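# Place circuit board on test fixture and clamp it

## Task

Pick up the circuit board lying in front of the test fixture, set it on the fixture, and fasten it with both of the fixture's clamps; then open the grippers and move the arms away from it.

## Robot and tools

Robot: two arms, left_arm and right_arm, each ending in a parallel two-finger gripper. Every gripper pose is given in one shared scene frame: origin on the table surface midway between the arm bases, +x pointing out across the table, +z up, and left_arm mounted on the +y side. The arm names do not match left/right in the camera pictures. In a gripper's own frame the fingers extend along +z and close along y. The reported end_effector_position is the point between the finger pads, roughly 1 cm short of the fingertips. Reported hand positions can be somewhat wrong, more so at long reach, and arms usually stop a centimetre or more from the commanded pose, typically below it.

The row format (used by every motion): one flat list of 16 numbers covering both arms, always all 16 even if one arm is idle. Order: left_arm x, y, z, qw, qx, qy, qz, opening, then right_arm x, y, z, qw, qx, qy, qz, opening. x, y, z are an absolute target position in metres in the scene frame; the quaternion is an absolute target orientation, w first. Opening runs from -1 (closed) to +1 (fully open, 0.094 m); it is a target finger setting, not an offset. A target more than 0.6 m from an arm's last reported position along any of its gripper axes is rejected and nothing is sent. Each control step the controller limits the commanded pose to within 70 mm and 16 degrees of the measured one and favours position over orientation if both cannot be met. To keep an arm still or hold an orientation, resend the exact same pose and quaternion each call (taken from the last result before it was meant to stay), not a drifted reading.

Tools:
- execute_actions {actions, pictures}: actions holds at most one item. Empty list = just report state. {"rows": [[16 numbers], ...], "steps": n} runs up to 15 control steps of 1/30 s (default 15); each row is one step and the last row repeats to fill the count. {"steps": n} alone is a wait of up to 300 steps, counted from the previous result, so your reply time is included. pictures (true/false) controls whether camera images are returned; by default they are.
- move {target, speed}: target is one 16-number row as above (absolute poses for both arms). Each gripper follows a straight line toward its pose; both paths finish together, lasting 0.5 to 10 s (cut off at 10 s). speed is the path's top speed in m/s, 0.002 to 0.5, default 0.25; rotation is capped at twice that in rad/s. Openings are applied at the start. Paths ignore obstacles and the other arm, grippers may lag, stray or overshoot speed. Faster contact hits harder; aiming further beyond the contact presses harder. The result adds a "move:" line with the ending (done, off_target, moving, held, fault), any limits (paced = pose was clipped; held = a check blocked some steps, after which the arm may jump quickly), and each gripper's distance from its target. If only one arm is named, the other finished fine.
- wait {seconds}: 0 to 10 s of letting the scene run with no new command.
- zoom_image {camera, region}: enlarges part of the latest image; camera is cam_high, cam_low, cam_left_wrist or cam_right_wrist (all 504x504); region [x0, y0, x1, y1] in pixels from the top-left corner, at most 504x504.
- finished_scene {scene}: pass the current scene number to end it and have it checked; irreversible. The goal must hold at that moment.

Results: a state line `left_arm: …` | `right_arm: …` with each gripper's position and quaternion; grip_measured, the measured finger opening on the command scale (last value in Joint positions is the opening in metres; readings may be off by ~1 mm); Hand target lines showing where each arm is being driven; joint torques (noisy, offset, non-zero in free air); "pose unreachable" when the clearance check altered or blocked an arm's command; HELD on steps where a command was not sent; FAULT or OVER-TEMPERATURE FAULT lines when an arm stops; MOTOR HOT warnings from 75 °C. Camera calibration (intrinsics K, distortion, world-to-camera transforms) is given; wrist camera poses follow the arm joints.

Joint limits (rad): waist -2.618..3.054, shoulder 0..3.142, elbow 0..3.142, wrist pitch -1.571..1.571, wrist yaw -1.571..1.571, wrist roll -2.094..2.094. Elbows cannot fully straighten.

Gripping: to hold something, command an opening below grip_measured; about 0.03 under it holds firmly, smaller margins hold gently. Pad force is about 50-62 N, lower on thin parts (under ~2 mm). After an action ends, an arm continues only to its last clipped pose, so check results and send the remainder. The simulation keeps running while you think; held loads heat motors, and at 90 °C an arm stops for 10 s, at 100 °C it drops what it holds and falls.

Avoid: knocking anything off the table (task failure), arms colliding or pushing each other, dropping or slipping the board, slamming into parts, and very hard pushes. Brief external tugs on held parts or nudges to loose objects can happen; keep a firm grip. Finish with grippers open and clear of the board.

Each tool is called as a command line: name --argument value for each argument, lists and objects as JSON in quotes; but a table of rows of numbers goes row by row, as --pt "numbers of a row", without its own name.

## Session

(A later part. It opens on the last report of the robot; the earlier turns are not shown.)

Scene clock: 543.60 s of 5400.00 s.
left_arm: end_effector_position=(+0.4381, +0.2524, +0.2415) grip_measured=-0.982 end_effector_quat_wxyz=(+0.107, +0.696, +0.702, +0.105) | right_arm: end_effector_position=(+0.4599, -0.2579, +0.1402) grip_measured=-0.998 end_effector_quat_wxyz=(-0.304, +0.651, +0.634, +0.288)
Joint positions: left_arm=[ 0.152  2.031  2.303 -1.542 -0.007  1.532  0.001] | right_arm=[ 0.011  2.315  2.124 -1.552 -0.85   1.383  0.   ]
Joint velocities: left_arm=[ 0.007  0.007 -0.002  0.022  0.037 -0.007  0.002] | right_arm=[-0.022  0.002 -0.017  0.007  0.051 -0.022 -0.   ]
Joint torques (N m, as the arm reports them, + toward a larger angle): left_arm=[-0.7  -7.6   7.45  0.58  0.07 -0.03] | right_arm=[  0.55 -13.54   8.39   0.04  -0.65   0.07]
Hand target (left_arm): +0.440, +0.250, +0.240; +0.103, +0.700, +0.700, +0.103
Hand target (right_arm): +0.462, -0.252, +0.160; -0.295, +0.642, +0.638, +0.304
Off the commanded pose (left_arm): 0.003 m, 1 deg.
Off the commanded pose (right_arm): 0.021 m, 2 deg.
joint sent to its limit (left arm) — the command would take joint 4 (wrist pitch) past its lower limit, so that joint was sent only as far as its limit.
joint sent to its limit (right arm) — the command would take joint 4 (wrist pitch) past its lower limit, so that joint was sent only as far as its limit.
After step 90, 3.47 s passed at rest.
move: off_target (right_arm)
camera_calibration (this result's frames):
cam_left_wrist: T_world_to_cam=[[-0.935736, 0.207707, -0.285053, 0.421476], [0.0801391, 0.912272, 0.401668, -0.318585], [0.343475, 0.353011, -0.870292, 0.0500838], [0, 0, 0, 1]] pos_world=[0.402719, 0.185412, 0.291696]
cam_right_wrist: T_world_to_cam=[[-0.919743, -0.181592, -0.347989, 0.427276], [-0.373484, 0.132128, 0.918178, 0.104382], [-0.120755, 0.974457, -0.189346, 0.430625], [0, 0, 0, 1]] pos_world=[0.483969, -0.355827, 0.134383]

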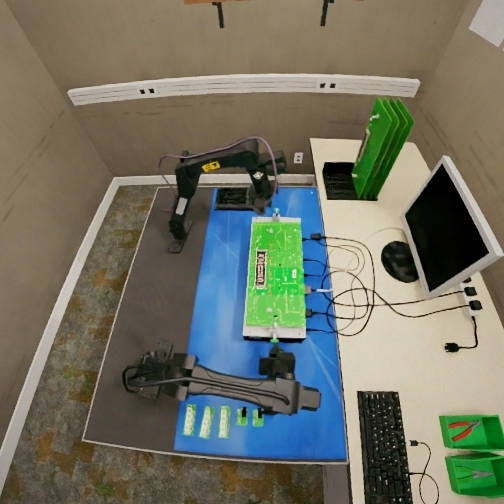

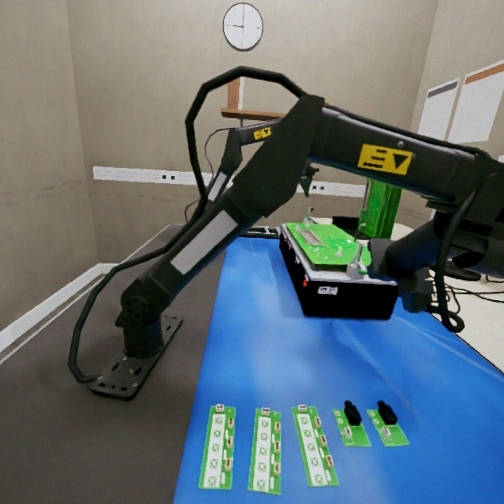

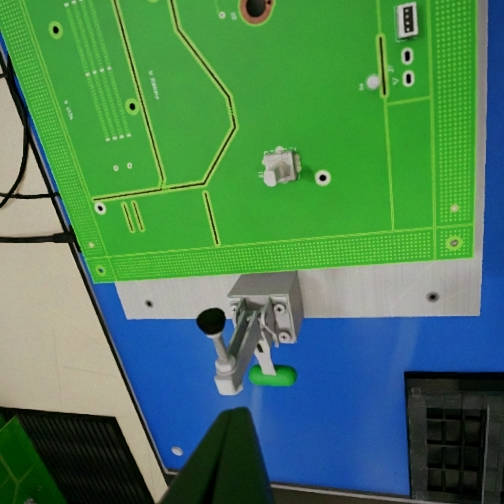

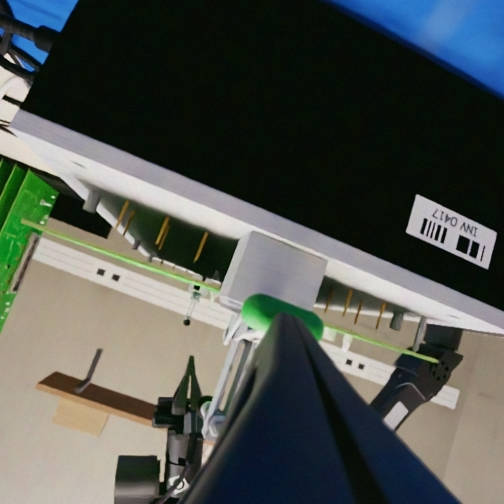

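move --target '[0.44,0.25,0.24,0.1,0.7,0.7,0.1,-1,0.40,-0.33,0.17,0.0,0.7,0.7,0.0,-1]' --speed 0.12

move --target '[0.44,0.25,0.24,0.1,0.7,0.7,0.1,-1,0.24,-0.17,0.12,0.45,0.545,0.545,0.45,-1]' --speed 0.15

Scene clock: 558.07 s of 5400.00 s.
left_arm: end_effector_position=(+0.4381, +0.2524, +0.2415) grip_measured=-0.982 end_effector_quat_wxyz=(+0.107, +0.696, +0.702, +0.105) | right_arm: end_effector_position=(+0.4076, -0.3304, +0.1692) grip_measured=-0.998 end_effector_quat_wxyz=(+0.000, +0.710, +0.704, +0.012)
Joint positions: left_arm=[ 0.152  2.031  2.303 -1.542 -0.007  1.532  0.001] | right_arm=[ 0.148  2.006  2.004 -1.551 -0.016  1.581  0.   ]
Joint velocities: left_arm=[-0.007 -0.007  0.012 -0.007 -0.007 -0.007 -0.   ] | right_arm=[-0.012 -0.012 -0.012 -0.051  0.037  0.037 -0.002]
Joint torques (N m, as the arm reports them, + toward a larger angle): left_arm=[-0.6  -7.54  7.52  0.53 -0.05 -0.02] | right_arm=[  0.42 -11.39   4.64   0.4    0.14   0.06]
Hand target (left_arm): +0.440, +0.250, +0.240; +0.103, +0.700, +0.700, +0.103
Hand target (right_arm): +0.401, -0.330, +0.173; +0.005, +0.710, +0.704, +0.005
Off the commanded pose (left_arm): 0.003 m, 1 deg.
Off the commanded pose (right_arm): 0.008 m, 1 deg.
joint sent to its limit (left arm) — the command would take joint 4 (wrist pitch) past its lower limit, so that joint was sent only as far as its limit.
After step 90, 7.43 s passed at rest.
move: done
camera_calibration (this result's frames):
cam_left_wrist: T_world_to_cam=[[-0.935757, 0.207705, -0.284988, 0.421458], [0.0800315, 0.912135, 0.402001, -0.318646], [0.343445, 0.353367, -0.870159, 0.0499511], [0, 0, 0, 1]] pos_world=[0.402728, 0.185458, 0.291672]
cam_right_wrist: T_world_to_cam=[[-0.907868, -0.401484, -0.120771, 0.260191], [-0.405234, 0.766436, 0.498359, 0.361403], [-0.10752, 0.501385, -0.858518, 0.451997], [0, 0, 0, 1]] pos_world=[0.431271, -0.399154, 0.239363]

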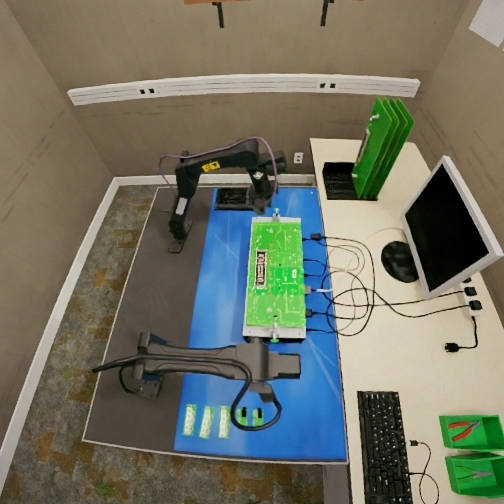

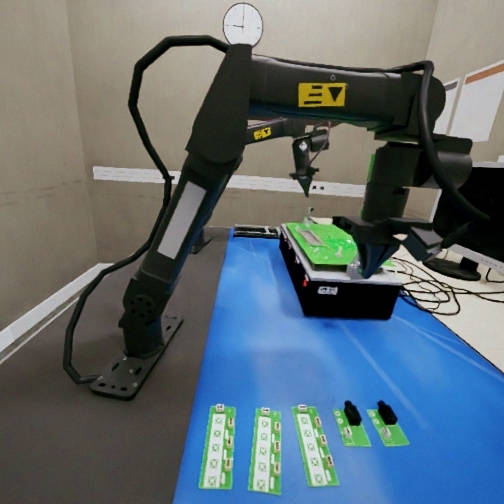

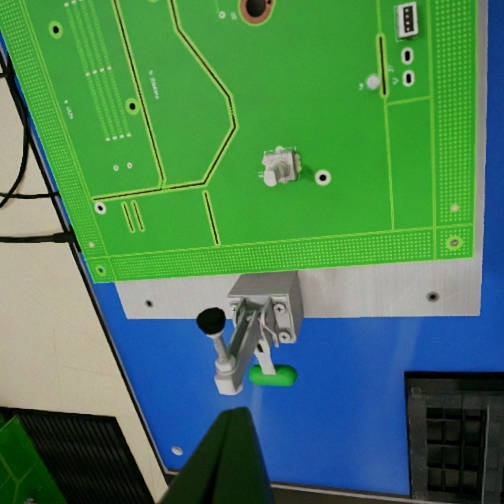

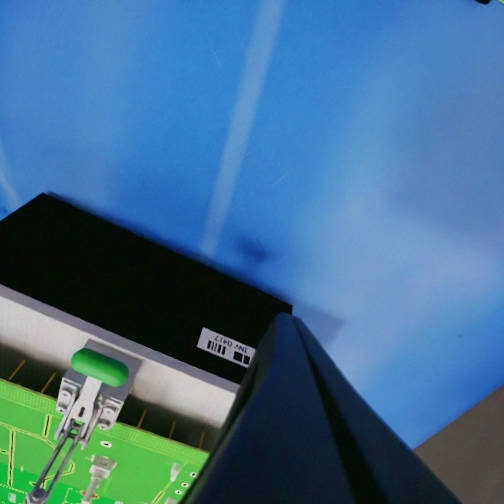

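Scene clock: 563.37 s of 5400.00 s.
left_arm: end_effector_position=(+0.4381, +0.2524, +0.2415) grip_measured=-0.982 end_effector_quat_wxyz=(+0.107, +0.696, +0.702, +0.105) | right_arm: end_effector_position=(+0.2430, -0.1633, +0.1304) grip_measured=-0.998 end_effector_quat_wxyz=(+0.440, +0.539, +0.534, +0.479)
Joint positions: left_arm=[ 0.152  2.031  2.303 -1.542 -0.007  1.532  0.001] | right_arm=[1.474 1.203 0.207 0.485 1.252 2.106 0.   ]
Joint velocities: left_arm=[-0.002  0.002 -0.002  0.007  0.022 -0.066 -0.   ] | right_arm=[-0.017  0.012 -0.002  0.066 -0.007  0.022 -0.   ]
Joint torques (N m, as the arm reports them, + toward a larger angle): left_arm=[-0.49 -7.61  7.51  0.51 -0.04 -0.01] | right_arm=[ 0.5  -1.05  4.63  1.53  0.43  0.06]
Hand target (left_arm): +0.440, +0.250, +0.240; +0.103, +0.700, +0.700, +0.103
Hand target (right_arm): +0.241, -0.168, +0.124; +0.451, +0.534, +0.539, +0.470
Off the commanded pose (left_arm): 0.003 m, 1 deg.
Off the commanded pose (right_arm): 0.013 m, 4 deg.
joint sent to its limit (left arm) — the command would take joint 4 (wrist pitch) past its lower limit, so that joint was sent only as far as its limit.
joint sent to its limit (right arm) — the command would take joint 6 (wrist roll) past its upper limit, so that joint was sent only as far as its limit.
move: off_target (right_arm)
camera_calibration (this result's frames):
cam_left_wrist: T_world_to_cam=[[-0.935757, 0.207705, -0.284988, 0.421458], [0.0800315, 0.912135, 0.402001, -0.318646], [0.343445, 0.353367, -0.870159, 0.0499511], [0, 0, 0, 1]] pos_world=[0.402728, 0.185458, 0.291672]
cam_right_wrist: T_world_to_cam=[[-0.030585, -0.369211, -0.928842, 0.0706616], [-0.57214, 0.768445, -0.286614, 0.329235], [0.819586, 0.522662, -0.234743, 0.0140398], [0, 0, 0, 1]] pos_world=[0.179023, -0.234249, 0.163293]

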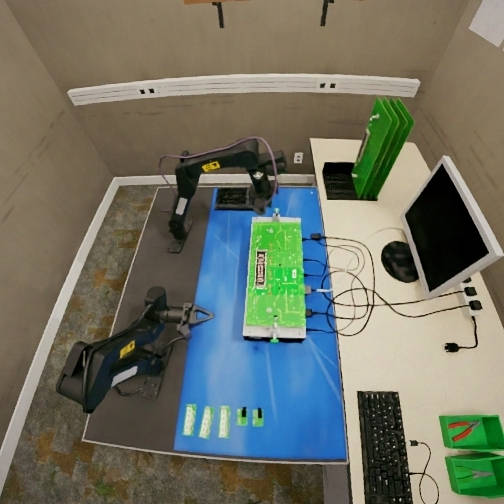

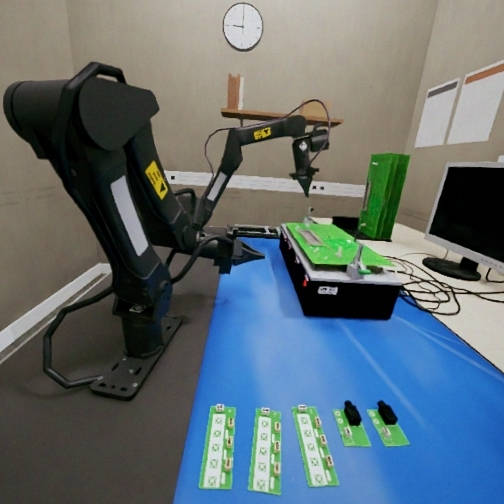

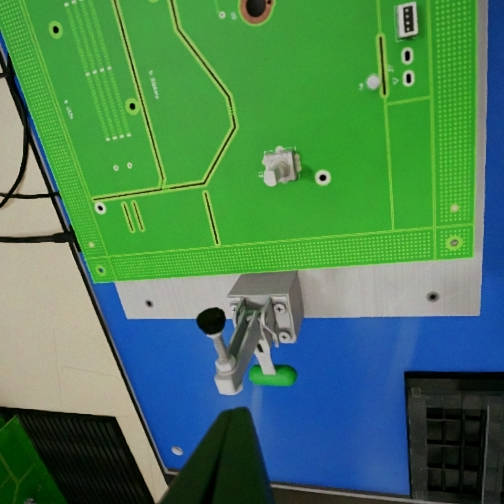

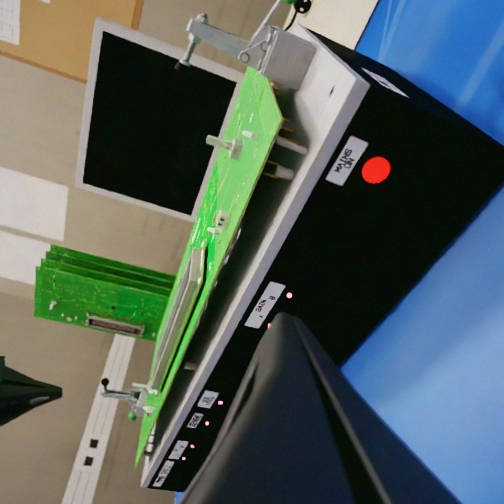

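zoom_image --camera "cam_right_wrist" --region '[180,20,380,260]'

zoom_image --camera "cam_right_wrist" --region '[90,300,290,500]'

Region (180, 20, 380, 260) of cam_right_wrist's 504x504 image, scaled by 2.100, with more detail than that image has.

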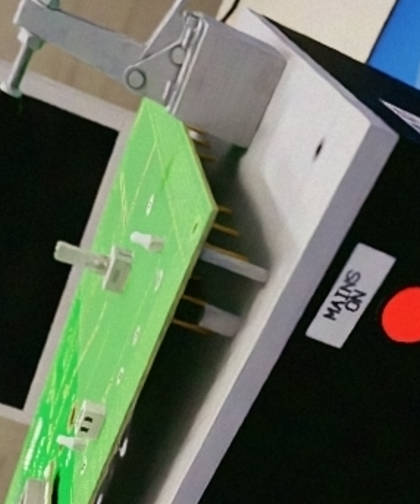

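Region (90, 300, 290, 500) of cam_right_wrist's 504x504 image, scaled by 2.520, with more detail than that image has.

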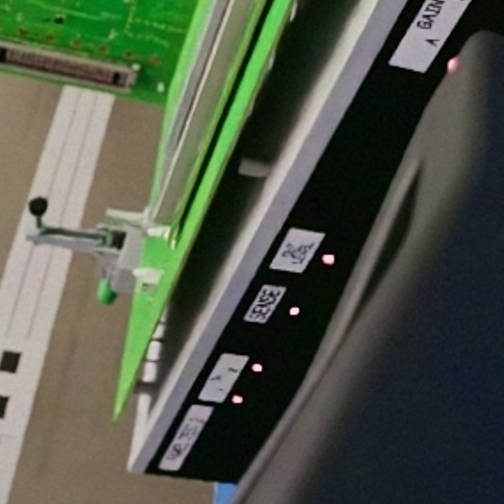

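move --target '[0.44,0.25,0.24,0.1,0.7,0.7,0.1,-1,0.36,-0.24,0.22,-0.1,0.7,0.7,0.1,-1]' --speed 0.15

Scene clock: 590.40 s of 5400.00 s.
left_arm: end_effector_position=(+0.4381, +0.2524, +0.2415) grip_measured=-0.982 end_effector_quat_wxyz=(+0.107, +0.696, +0.702, +0.105) | right_arm: end_effector_position=(+0.3588, -0.2407, +0.2098) grip_measured=-0.998 end_effector_quat_wxyz=(-0.075, +0.706, +0.695, +0.109)
Joint positions: left_arm=[ 0.152  2.031  2.303 -1.542 -0.007  1.532  0.001] | right_arm=[ 0.292  1.8    1.866 -1.548 -0.249  1.744  0.   ]
Joint velocities: left_arm=[ 0.002 -0.007 -0.012  0.022  0.051  0.081  0.   ] | right_arm=[-0.002 -0.007  0.002 -0.051 -0.022 -0.022 -0.001]
Joint torques (N m, as the arm reports them, + toward a larger angle): left_arm=[-0.84 -7.68  7.45  0.52 -0.02  0.  ] | right_arm=[-0.53 -7.06  8.49  0.49 -0.3  -0.03]
Hand target (left_arm): +0.440, +0.250, +0.240; +0.103, +0.700, +0.700, +0.103
Hand target (right_arm): +0.361, -0.241, +0.216; -0.076, +0.704, +0.696, +0.116
Off the commanded pose (left_arm): 0.003 m, 1 deg.
Off the commanded pose (right_arm): 0.010 m, 3 deg.
joint sent to its limit (left arm) — the command would take joint 4 (wrist pitch) past its lower limit, so that joint was sent only as far as its limit.
joint sent to its limit (right arm) — the command would take joint 4 (wrist pitch) past its lower limit, so that joint was sent only as far as its limit.
After step 90, 18.83 s passed at rest.
move: off_target (right_arm)
camera_calibration (this result's frames):
cam_left_wrist: T_world_to_cam=[[-0.935757, 0.207705, -0.284988, 0.421458], [0.0800315, 0.912135, 0.402001, -0.318646], [0.343445, 0.353367, -0.870159, 0.0499511], [0, 0, 0, 1]] pos_world=[0.402728, 0.185458, 0.291672]
cam_right_wrist: T_world_to_cam=[[-0.904278, -0.35189, -0.241772, 0.292873], [-0.419546, 0.627442, 0.655971, 0.191267], [-0.0791324, 0.694615, -0.715016, 0.442934], [0, 0, 0, 1]] pos_world=[0.380134, -0.324618, 0.262047]

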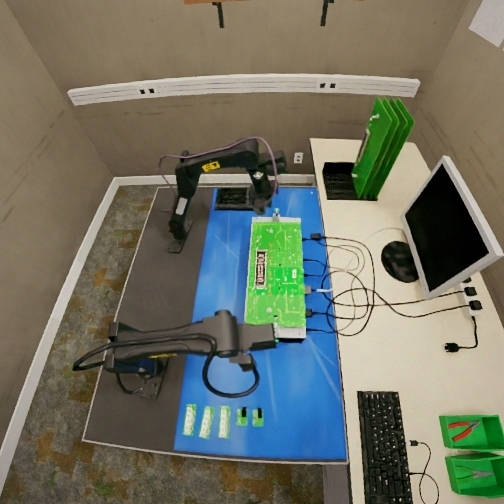

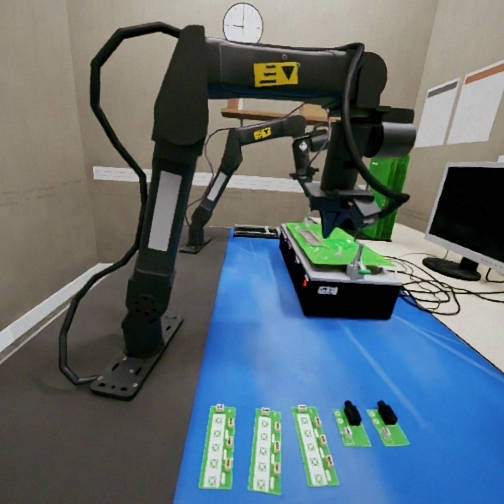

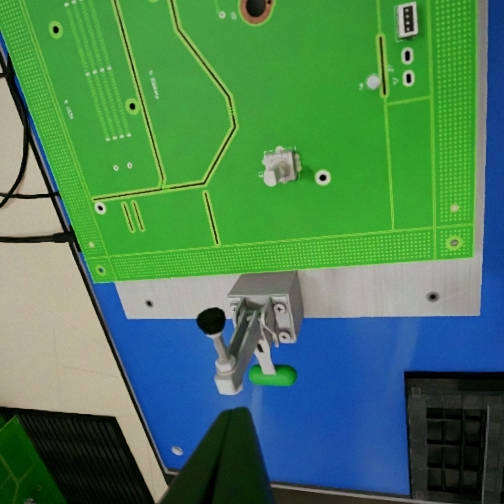

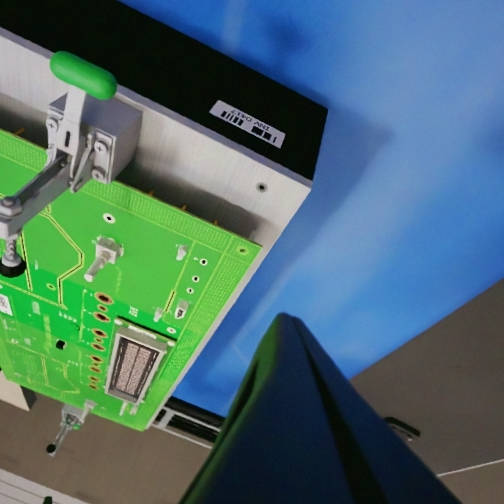

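zoom_image --camera "cam_right_wrist" --region '[150,170,300,320]'

zoom_image --camera "cam_left_wrist" --region '[380,150,504,320]'

zoom_image --camera "cam_left_wrist" --region '[50,170,200,320]'

Region (150, 170, 300, 320) of cam_right_wrist's 504x504 image, scaled by 3.360, with more detail than that image has.

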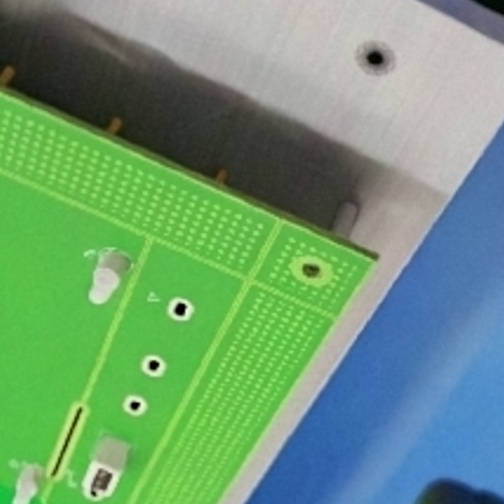

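Region (380, 150, 504, 320) of cam_left_wrist's 504x504 image, scaled by 2.965, with more detail than that image has; it fills the left 368 columns of this view, and the rest is white.

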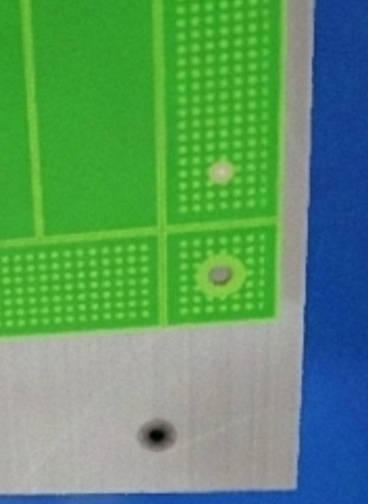

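Region (50, 170, 200, 320) of cam_left_wrist's 504x504 image, scaled by 3.360, with more detail than that image has.

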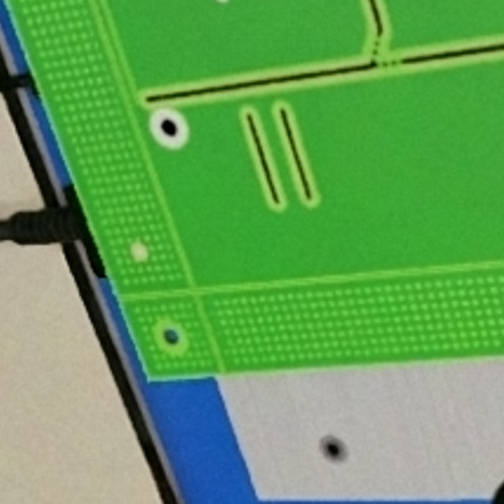

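move --target '[0.585,0.2,0.17,0.0,0.707,0.707,0.0,-1,0.30,-0.32,0.2,0,0.7,0.7,0,-1]' --speed 0.12

move --target '[0.58,0.2,0.125,0.0,0.707,0.707,0.0,-1,0.30,-0.32,0.2,0,0.7,0.7,0,-1]' --speed 0.05

Scene clock: 616.47 s of 5400.00 s.
left_arm: end_effector_position=(+0.5827, +0.2063, +0.1700) grip_measured=-0.982 end_effector_quat_wxyz=(+0.187, +0.689, +0.682, +0.159) | right_arm: end_effector_position=(+0.3062, -0.3139, +0.2000) grip_measured=-0.998 end_effector_quat_wxyz=(+0.007, +0.707, +0.707, +0.020)
Joint positions: left_arm=[ 0.08   2.556  2.829 -1.348 -0.008  1.479  0.001] | right_arm=[ 0.208  1.596  1.62  -1.555 -0.016  1.633  0.   ]
Joint velocities: left_arm=[-0.007  0.002  0.002  0.022 -0.007  0.007 -0.   ] | right_arm=[-0.017 -0.007 -0.002  0.022  0.066 -0.066  0.001]
Joint torques (N m, as the arm reports them, + toward a larger angle): left_arm=[ -0.69 -11.57   7.57   0.92   0.06  -0.13] | right_arm=[-0.65 -7.62  4.63  0.44  0.12  0.  ]
Hand target (left_arm): +0.585, +0.202, +0.170; +0.193, +0.687, +0.683, +0.159
Hand target (right_arm): +0.299, -0.320, +0.201; +0.011, +0.707, +0.707, +0.012
Off the commanded pose (left_arm): 0.007 m, 28 deg; orientation clipped at the last step of the last action.
Off the commanded pose (right_arm): 0.009 m, 2 deg.
elbow stopped short (left arm): the move would have taken joint 3 (elbow) straighter than the controller allows; a more bent joint 3 avoids this.
joint sent to its limit (right arm) — the command would take joint 4 (wrist pitch) past its lower limit, so that joint was sent only as far as its limit.
After step 90, 21.07 s passed at rest.
move: off_target (left_arm); limits=paced
camera_calibration (this result's frames):
cam_left_wrist: T_world_to_cam=[[-0.857703, 0.216376, -0.466397, 0.529518], [0.0252755, 0.92378, 0.382089, -0.226508], [0.513523, 0.31593, -0.797798, -0.149291], [0, 0, 0, 1]] pos_world=[0.536559, 0.141834, 0.214407]
cam_right_wrist: T_world_to_cam=[[-0.901899, -0.408553, -0.14022, 0.178298], [-0.421681, 0.76243, 0.490801, 0.297606], [-0.0936102, 0.501781, -0.859915, 0.455398], [0, 0, 0, 1]] pos_world=[0.328931, -0.38257, 0.270539]

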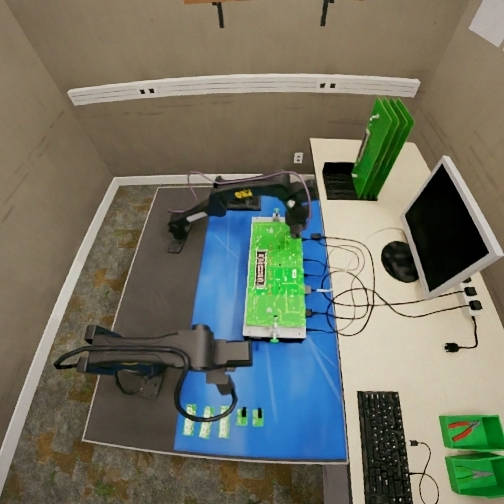

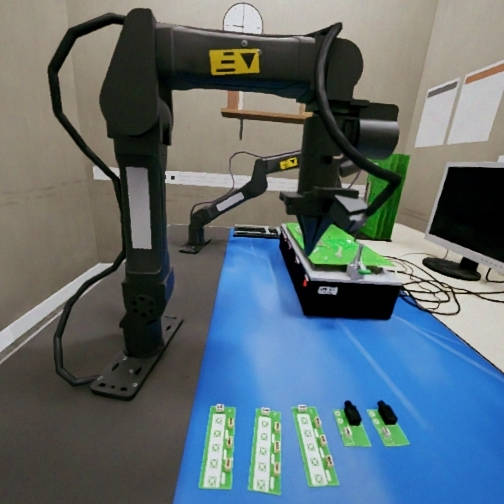

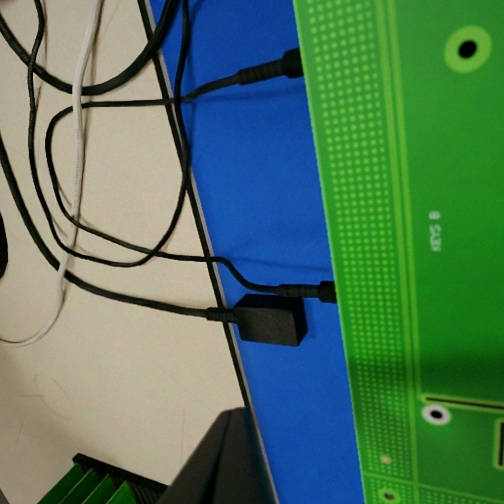

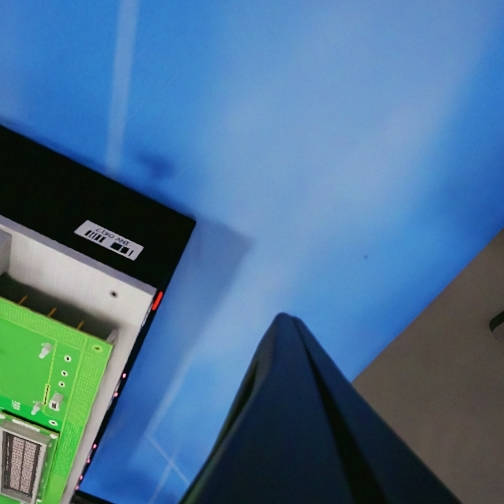

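Scene clock: 621.67 s of 5400.00 s.
left_arm: end_effector_position=(+0.5820, +0.2064, +0.1344) grip_measured=-0.982 end_effector_quat_wxyz=(+0.160, +0.692, +0.690, +0.135) | right_arm: end_effector_position=(+0.3062, -0.3140, +0.2000) grip_measured=-0.998 end_effector_quat_wxyz=(+0.007, +0.706, +0.708, +0.020)
Joint positions: left_arm=[ 0.08   2.617  2.829 -1.361 -0.008  1.472  0.001] | right_arm=[ 0.208  1.596  1.62  -1.555 -0.015  1.632  0.   ]
Joint velocities: left_arm=[ 0.002 -0.017  0.002 -0.022 -0.022 -0.007 -0.001] | right_arm=[ 0.007 -0.012  0.002 -0.037 -0.037  0.081 -0.001]
Joint torques (N m, as the arm reports them, + toward a larger angle): left_arm=[ -0.96 -10.79   8.11   0.63   0.08  -0.08] | right_arm=[-0.72 -7.06  4.85  0.44  0.17 -0.05]
Hand target (left_arm): +0.579, +0.200, +0.125; +0.153, +0.695, +0.692, +0.124
Hand target (right_arm): +0.300, -0.320, +0.200; +0.010, +0.707, +0.707, +0.011
Off the commanded pose (left_arm): 0.011 m, 24 deg; orientation clipped at the last step of the last action.
Off the commanded pose (right_arm): 0.009 m, 2 deg.
elbow stopped short (left arm): the move would have taken joint 3 (elbow) straighter than the controller allows; a more bent joint 3 avoids this.
joint sent to its limit (right arm) — the command would take joint 4 (wrist pitch) past its lower limit, so that joint was sent only as far as its limit.
move: off_target (left_arm); limits=paced
camera_calibration (this result's frames):
cam_left_wrist: T_world_to_cam=[[-0.891072, 0.212972, -0.400792, 0.523542], [0.0478855, 0.922255, 0.383604, -0.225993], [0.451329, 0.322627, -0.831994, -0.137951], [0, 0, 0, 1]] pos_world=[0.539596, 0.141429, 0.181749]
cam_right_wrist: T_world_to_cam=[[-0.901277, -0.410015, -0.139952, 0.177547], [-0.422856, 0.762201, 0.490145, 0.298133], [-0.0942955, 0.500936, -0.860332, 0.455494], [0, 0, 0, 1]] pos_world=[0.329037, -0.382614, 0.270595]

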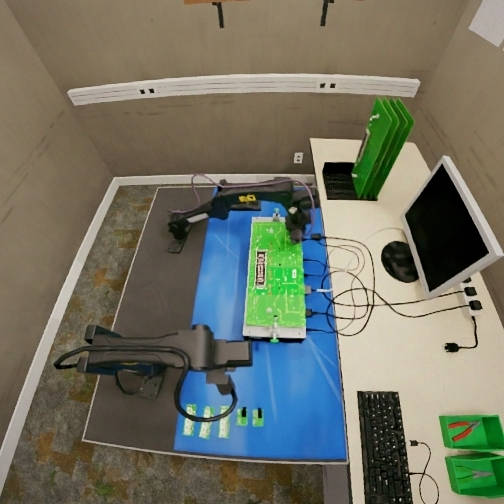

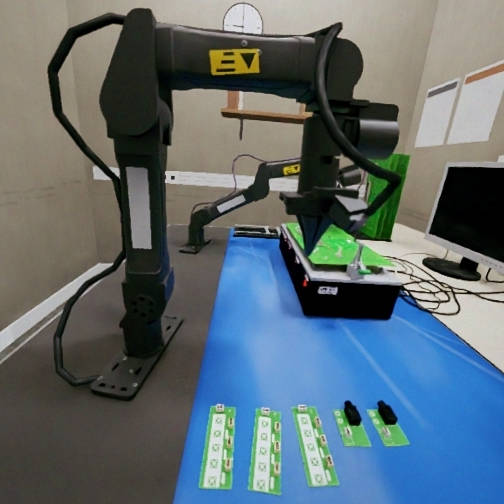

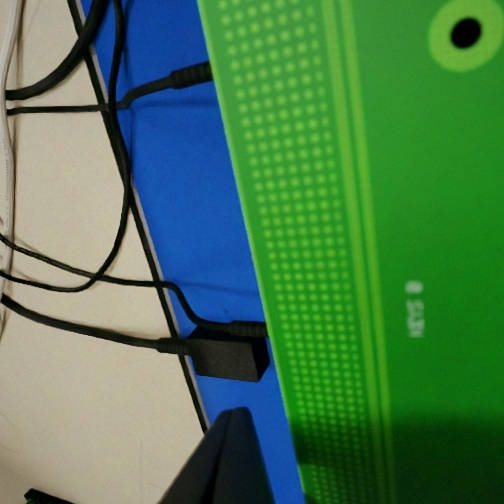

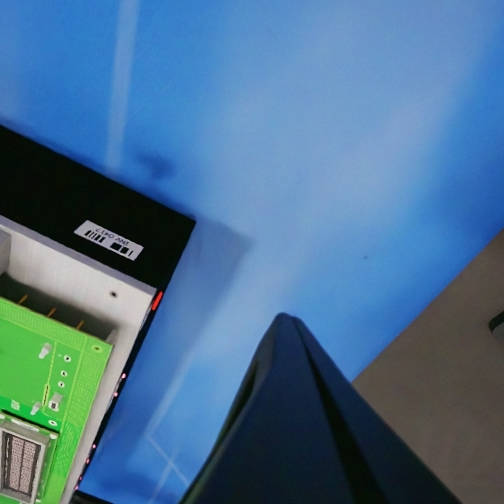

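move --target '[0.58,0.205,0.113,0.14,0.693,0.693,0.14,-1,0.30,-0.32,0.2,0,0.7,0.7,0,-1]' --speed 0.03

move --target '[0.565,0.205,0.113,0.14,0.693,0.693,0.14,-1,0.30,-0.32,0.2,0,0.7,0.7,0,-1]' --speed 0.01

Scene clock: 627.27 s of 5400.00 s.
left_arm: end_effector_position=(+0.5891, +0.2088, +0.1136) grip_measured=-0.982 end_effector_quat_wxyz=(+0.149, +0.692, +0.691, +0.149) | right_arm: end_effector_position=(+0.3062, -0.3140, +0.2000) grip_measured=-0.998 end_effector_quat_wxyz=(+0.007, +0.706, +0.708, +0.020)
Joint positions: left_arm=[ 0.074  2.582  2.67  -1.238 -0.044  1.472  0.001] | right_arm=[ 0.208  1.596  1.62  -1.555 -0.015  1.632  0.   ]
Joint velocities: left_arm=[-0.022 -0.09  -0.203  0.066 -0.007 -0.007 -0.001] | right_arm=[-0.017 -0.012 -0.012 -0.051 -0.007  0.037 -0.   ]
Joint torques (N m, as the arm reports them, + toward a larger angle): left_arm=[ -0.93 -14.24   4.85   0.49  -0.02  -0.12] | right_arm=[-0.71 -7.06  4.84  0.43  0.16 -0.06]
Hand target (left_arm): +0.580, +0.205, +0.113; +0.139, +0.693, +0.693, +0.139
Hand target (right_arm): +0.300, -0.320, +0.200; +0.010, +0.707, +0.707, +0.011
Off the commanded pose (left_arm): 0.010 m, 1 deg.
Off the commanded pose (right_arm): 0.009 m, 2 deg.
joint sent to its limit (right arm) — the command would take joint 4 (wrist pitch) past its lower limit, so that joint was sent only as far as its limit.
After step 90, 1.67 s passed at rest.
move: done
camera_calibration (this result's frames):
cam_left_wrist: T_world_to_cam=[[-0.891966, 0.217978, -0.396083, 0.520013], [0.0382901, 0.909367, 0.414228, -0.215761], [0.450478, 0.354312, -0.819471, -0.166819], [0, 0, 0, 1]] pos_world=[0.547244, 0.14196, 0.158639]
cam_right_wrist: T_world_to_cam=[[-0.901277, -0.410015, -0.139952, 0.177547], [-0.422856, 0.762201, 0.490145, 0.298133], [-0.0942955, 0.500936, -0.860332, 0.455494], [0, 0, 0, 1]] pos_world=[0.329037, -0.382614, 0.270595]

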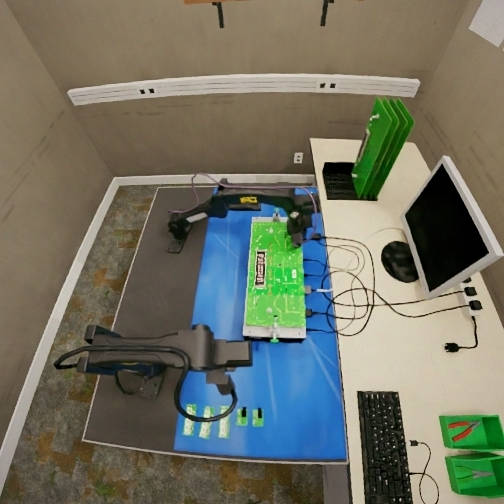

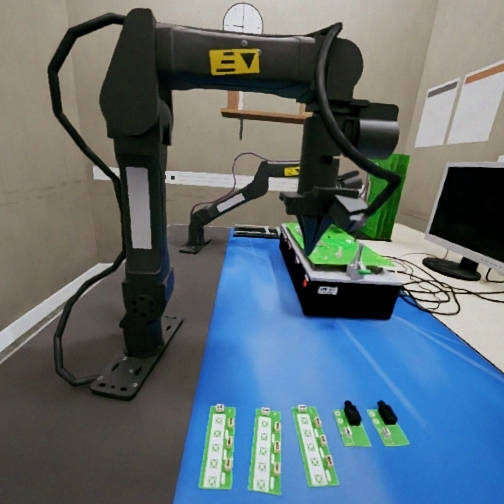

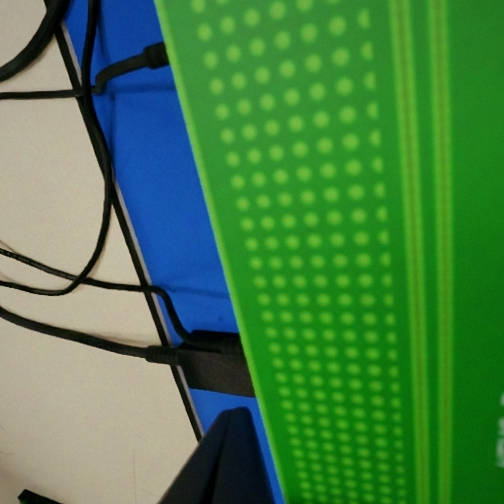

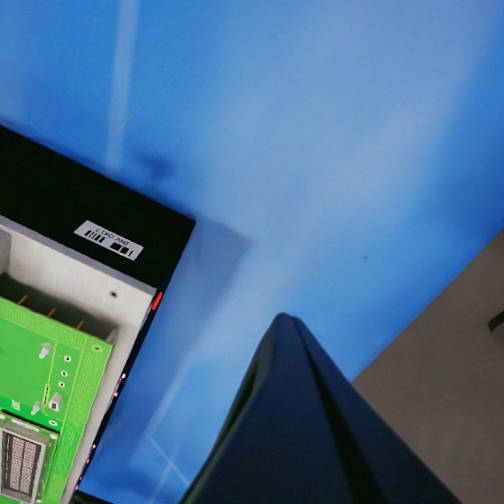

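Scene clock: 629.93 s of 5400.00 s.
left_arm: end_effector_position=(+0.5781, +0.2092, +0.1132) grip_measured=-0.983 end_effector_quat_wxyz=(+0.153, +0.690, +0.690, +0.155) | right_arm: end_effector_position=(+0.3062, -0.3140, +0.2000) grip_measured=-0.998 end_effector_quat_wxyz=(+0.007, +0.706, +0.708, +0.020)
Joint positions: left_arm=[ 0.071  2.435  2.387 -1.087 -0.05   1.47   0.001] | right_arm=[ 0.208  1.596  1.62  -1.555 -0.015  1.632  0.   ]
Joint velocities: left_arm=[ 0.007 -0.012  0.002 -0.007  0.037  0.022 -0.001] | right_arm=[ 0.002  0.002 -0.017  0.007 -0.022 -0.066  0.   ]
Joint torques (N m, as the arm reports them, + toward a larger angle): left_arm=[ -0.95 -13.99   4.98   0.55  -0.02  -0.13] | right_arm=[-0.7  -7.06  4.84  0.44  0.16 -0.06]
Hand target (left_arm): +0.565, +0.205, +0.113; +0.140, +0.693, +0.693, +0.140
Hand target (right_arm): +0.300, -0.320, +0.200; +0.010, +0.707, +0.707, +0.011
Off the commanded pose (left_arm): 0.014 m, 2 deg.
Off the commanded pose (right_arm): 0.009 m, 2 deg.
joint sent to its limit (right arm) — the command would take joint 4 (wrist pitch) past its lower limit, so that joint was sent only as far as its limit.
move: off_target (left_arm)
camera_calibration (this result's frames):
cam_left_wrist: T_world_to_cam=[[-0.886378, 0.217803, -0.408529, 0.508213], [0.0311042, 0.908446, 0.416843, -0.211496], [0.461916, 0.356774, -0.812001, -0.170292], [0, 0, 0, 1]] pos_world=[0.535707, 0.142198, 0.157503]
cam_right_wrist: T_world_to_cam=[[-0.901277, -0.410015, -0.139952, 0.177547], [-0.422856, 0.762201, 0.490145, 0.298133], [-0.0942955, 0.500936, -0.860332, 0.455494], [0, 0, 0, 1]] pos_world=[0.329037, -0.382614, 0.270595]

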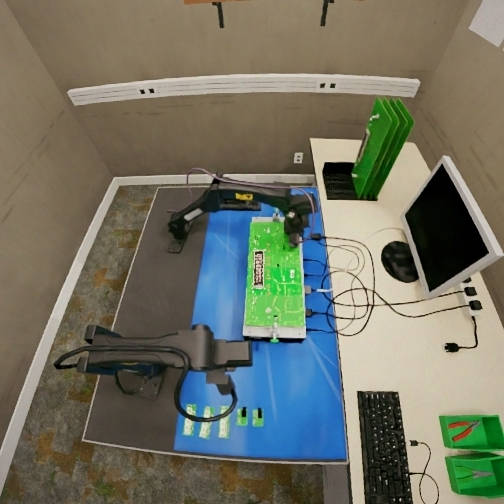

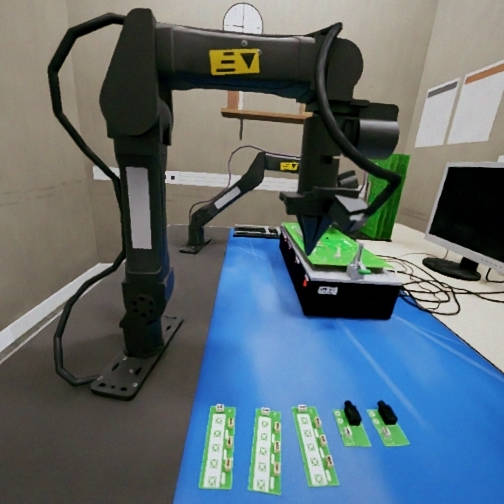

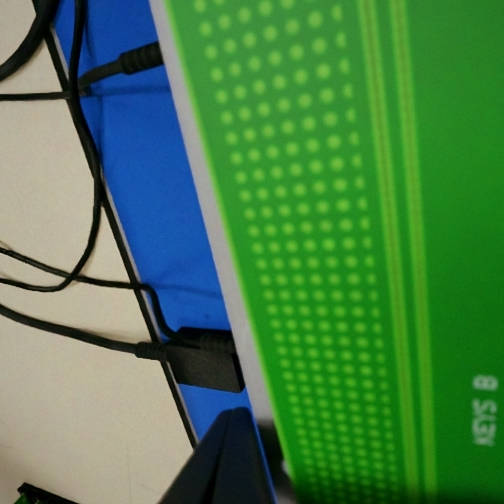

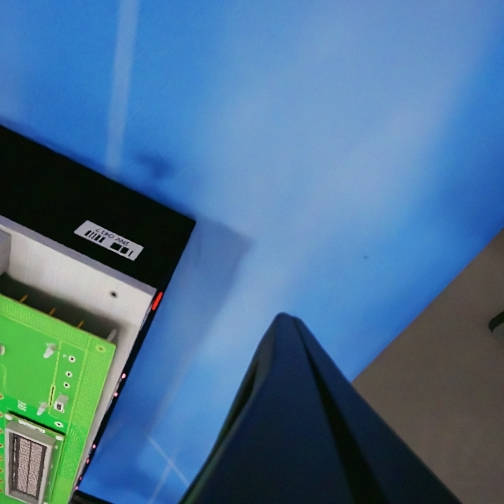

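move --target '[0.60,0.205,0.12,0.14,0.693,0.693,0.14,-1,0.30,-0.36,0.16,0,0.7,0.7,0,-1]' --speed 0.05

move --target '[0.44,0.25,0.24,0.1,0.7,0.7,0.1,-1,0.24,-0.17,0.12,0.45,0.545,0.545,0.45,-1]' --speed 0.12

zoom_image --camera "cam_high" --region '[230,200,330,350]'

Scene clock: 638.47 s of 5400.00 s.
left_arm: end_effector_position=(+0.6015, +0.2066, +0.1267) grip_measured=-0.983 end_effector_quat_wxyz=(+0.169, +0.686, +0.687, +0.167) | right_arm: end_effector_position=(+0.3018, -0.3558, +0.1607) grip_measured=-0.998 end_effector_quat_wxyz=(-0.007, +0.708, +0.706, +0.003)
Joint positions: left_arm=[ 0.071  2.647  2.83  -1.276 -0.05   1.47   0.001] | right_arm=[ 0.058  1.596  1.462 -1.444 -0.014  1.486  0.   ]
Joint velocities: left_arm=[-0.022 -0.002  0.012 -0.022  0.022 -0.022 -0.001] | right_arm=[-0.002  0.002  0.002  0.081  0.007 -0.007  0.   ]
Joint torques (N m, as the arm reports them, + toward a larger angle): left_arm=[ -0.14 -11.41   7.96   0.78   0.02  -0.04] | right_arm=[-0.69 -7.24  4.85  0.48  0.15 -0.08]
Hand target (left_arm): +0.600, +0.205, +0.120; +0.164, +0.689, +0.688, +0.159
Hand target (right_arm): +0.299, -0.360, +0.160; -0.001, +0.707, +0.707, -0.001
Off the commanded pose (left_arm): 0.007 m, 5 deg.
Off the commanded pose (right_arm): 0.005 m, 1 deg.
elbow stopped short (left arm): the move would have taken joint 3 (elbow) straighter than the controller allows; a more bent joint 3 avoids this.
After step 90, 4.00 s passed at rest.
move: off_target (left_arm)
camera_calibration (this result's frames):
cam_left_wrist: T_world_to_cam=[[-0.868797, 0.215451, -0.445838, 0.529573], [0.0136369, 0.910448, 0.413399, -0.204924], [0.49498, 0.35308, -0.793933, -0.190616], [0, 0, 0, 1]] pos_world=[0.557237, 0.139778, 0.169483]
cam_right_wrist: T_world_to_cam=[[-0.908366, -0.406546, -0.0979366, 0.147556], [-0.397145, 0.765352, 0.506471, 0.338068], [-0.130948, 0.498956, -0.856677, 0.451941], [0, 0, 0, 1]] pos_world=[0.327478, -0.424251, 0.230397]

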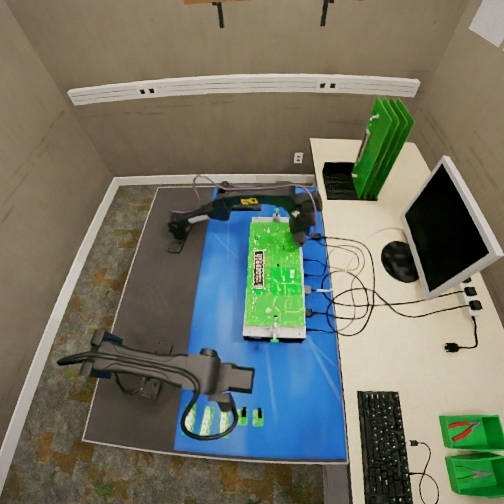

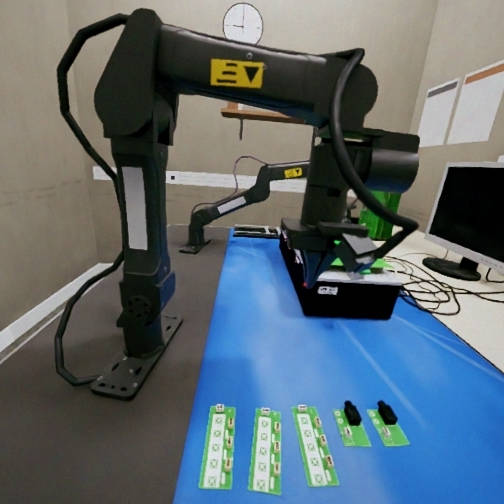

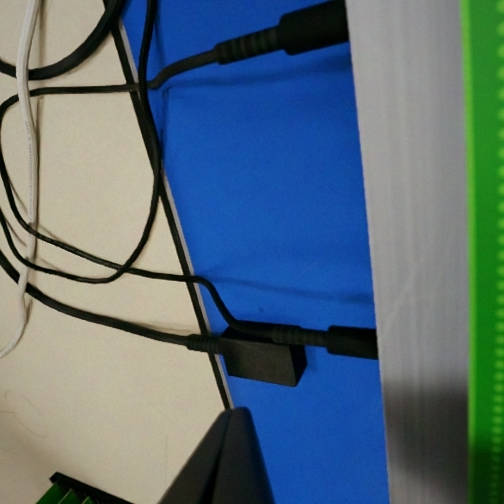

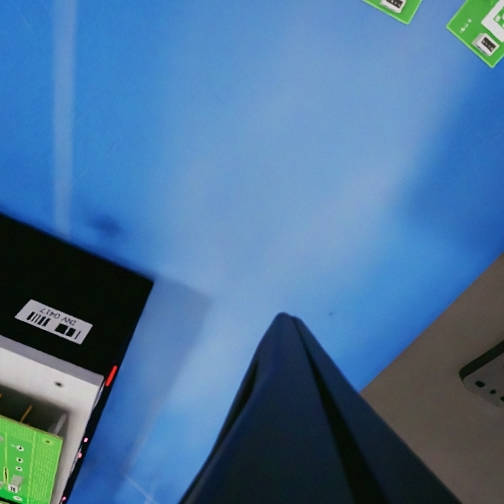

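Scene clock: 644.90 s of 5400.00 s.
left_arm: end_effector_position=(+0.4492, +0.2457, +0.2377) grip_measured=-0.983 end_effector_quat_wxyz=(+0.107, +0.699, +0.698, +0.111) | right_arm: end_effector_position=(+0.2439, -0.1641, +0.1296) grip_measured=-0.998 end_effector_quat_wxyz=(+0.441, +0.541, +0.534, +0.478)
Joint positions: left_arm=[ 0.132  2.07   2.344 -1.534 -0.021  1.524  0.001] | right_arm=[1.468 1.205 0.205 0.491 1.249 2.106 0.   ]
Joint velocities: left_arm=[-0.002 -0.002 -0.002  0.007 -0.081  0.051  0.001] | right_arm=[-0.012  0.012 -0.012  0.007 -0.007 -0.022 -0.   ]
Joint torques (N m, as the arm reports them, + toward a larger angle): left_arm=[  0.81 -10.5    4.6    0.5    0.1    0.01] | right_arm=[ 0.5  -0.81  4.58  1.53  0.47  0.06]
Hand target (left_arm): +0.440, +0.247, +0.239; +0.104, +0.700, +0.699, +0.102
Hand target (right_arm): +0.242, -0.169, +0.123; +0.451, +0.536, +0.538, +0.469
Off the commanded pose (left_arm): 0.010 m, 2 deg.
Off the commanded pose (right_arm): 0.012 m, 4 deg.
joint sent to its limit (left arm) — the command would take joint 4 (wrist pitch) past its lower limit, so that joint was sent only as far as its limit.
joint sent to its limit (right arm) — the command would take joint 6 (wrist roll) past its upper limit, so that joint was sent only as far as its limit.
move: off_target (right_arm)
camera_calibration (this result's frames):
cam_left_wrist: T_world_to_cam=[[-0.931102, 0.218934, -0.291749, 0.428847], [0.083989, 0.90703, 0.412605, -0.314874], [0.354959, 0.359673, -0.862925, 0.036787], [0, 0, 0, 1]] pos_world=[0.412688, 0.17848, 0.286779]
cam_right_wrist: T_world_to_cam=[[-0.0328278, -0.368446, -0.929069, 0.0702707], [-0.570467, 0.770184, -0.285279, 0.329811], [0.820664, 0.520639, -0.23547, 0.0131109], [0, 0, 0, 1]] pos_world=[0.179694, -0.23495, 0.162462]

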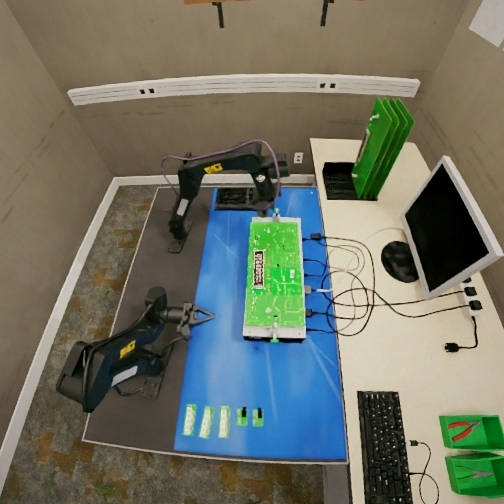

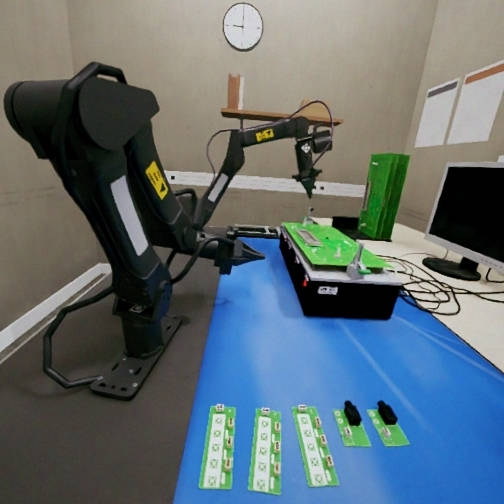

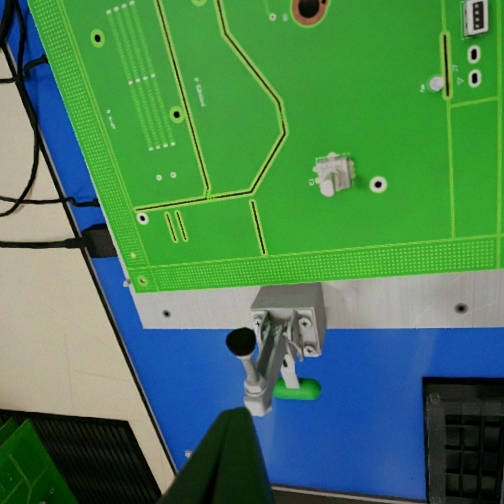

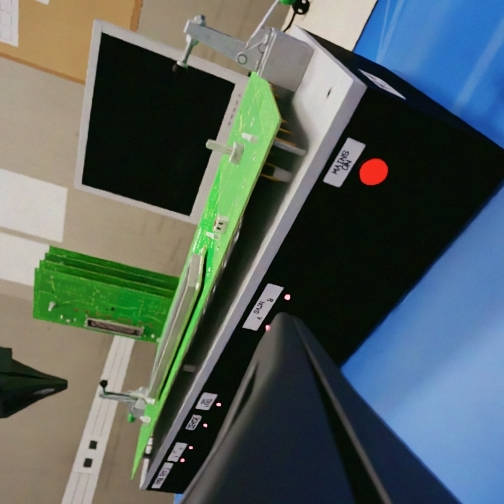

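Region (230, 200, 330, 350) of cam_high's 504x504 image, scaled by 3.360, with more detail than that image has.

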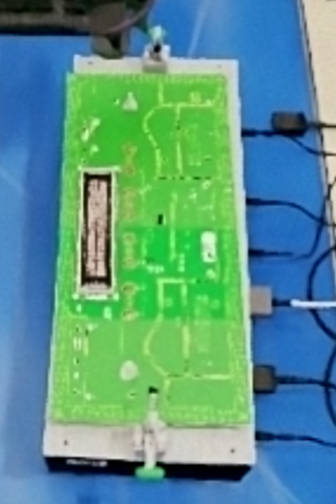

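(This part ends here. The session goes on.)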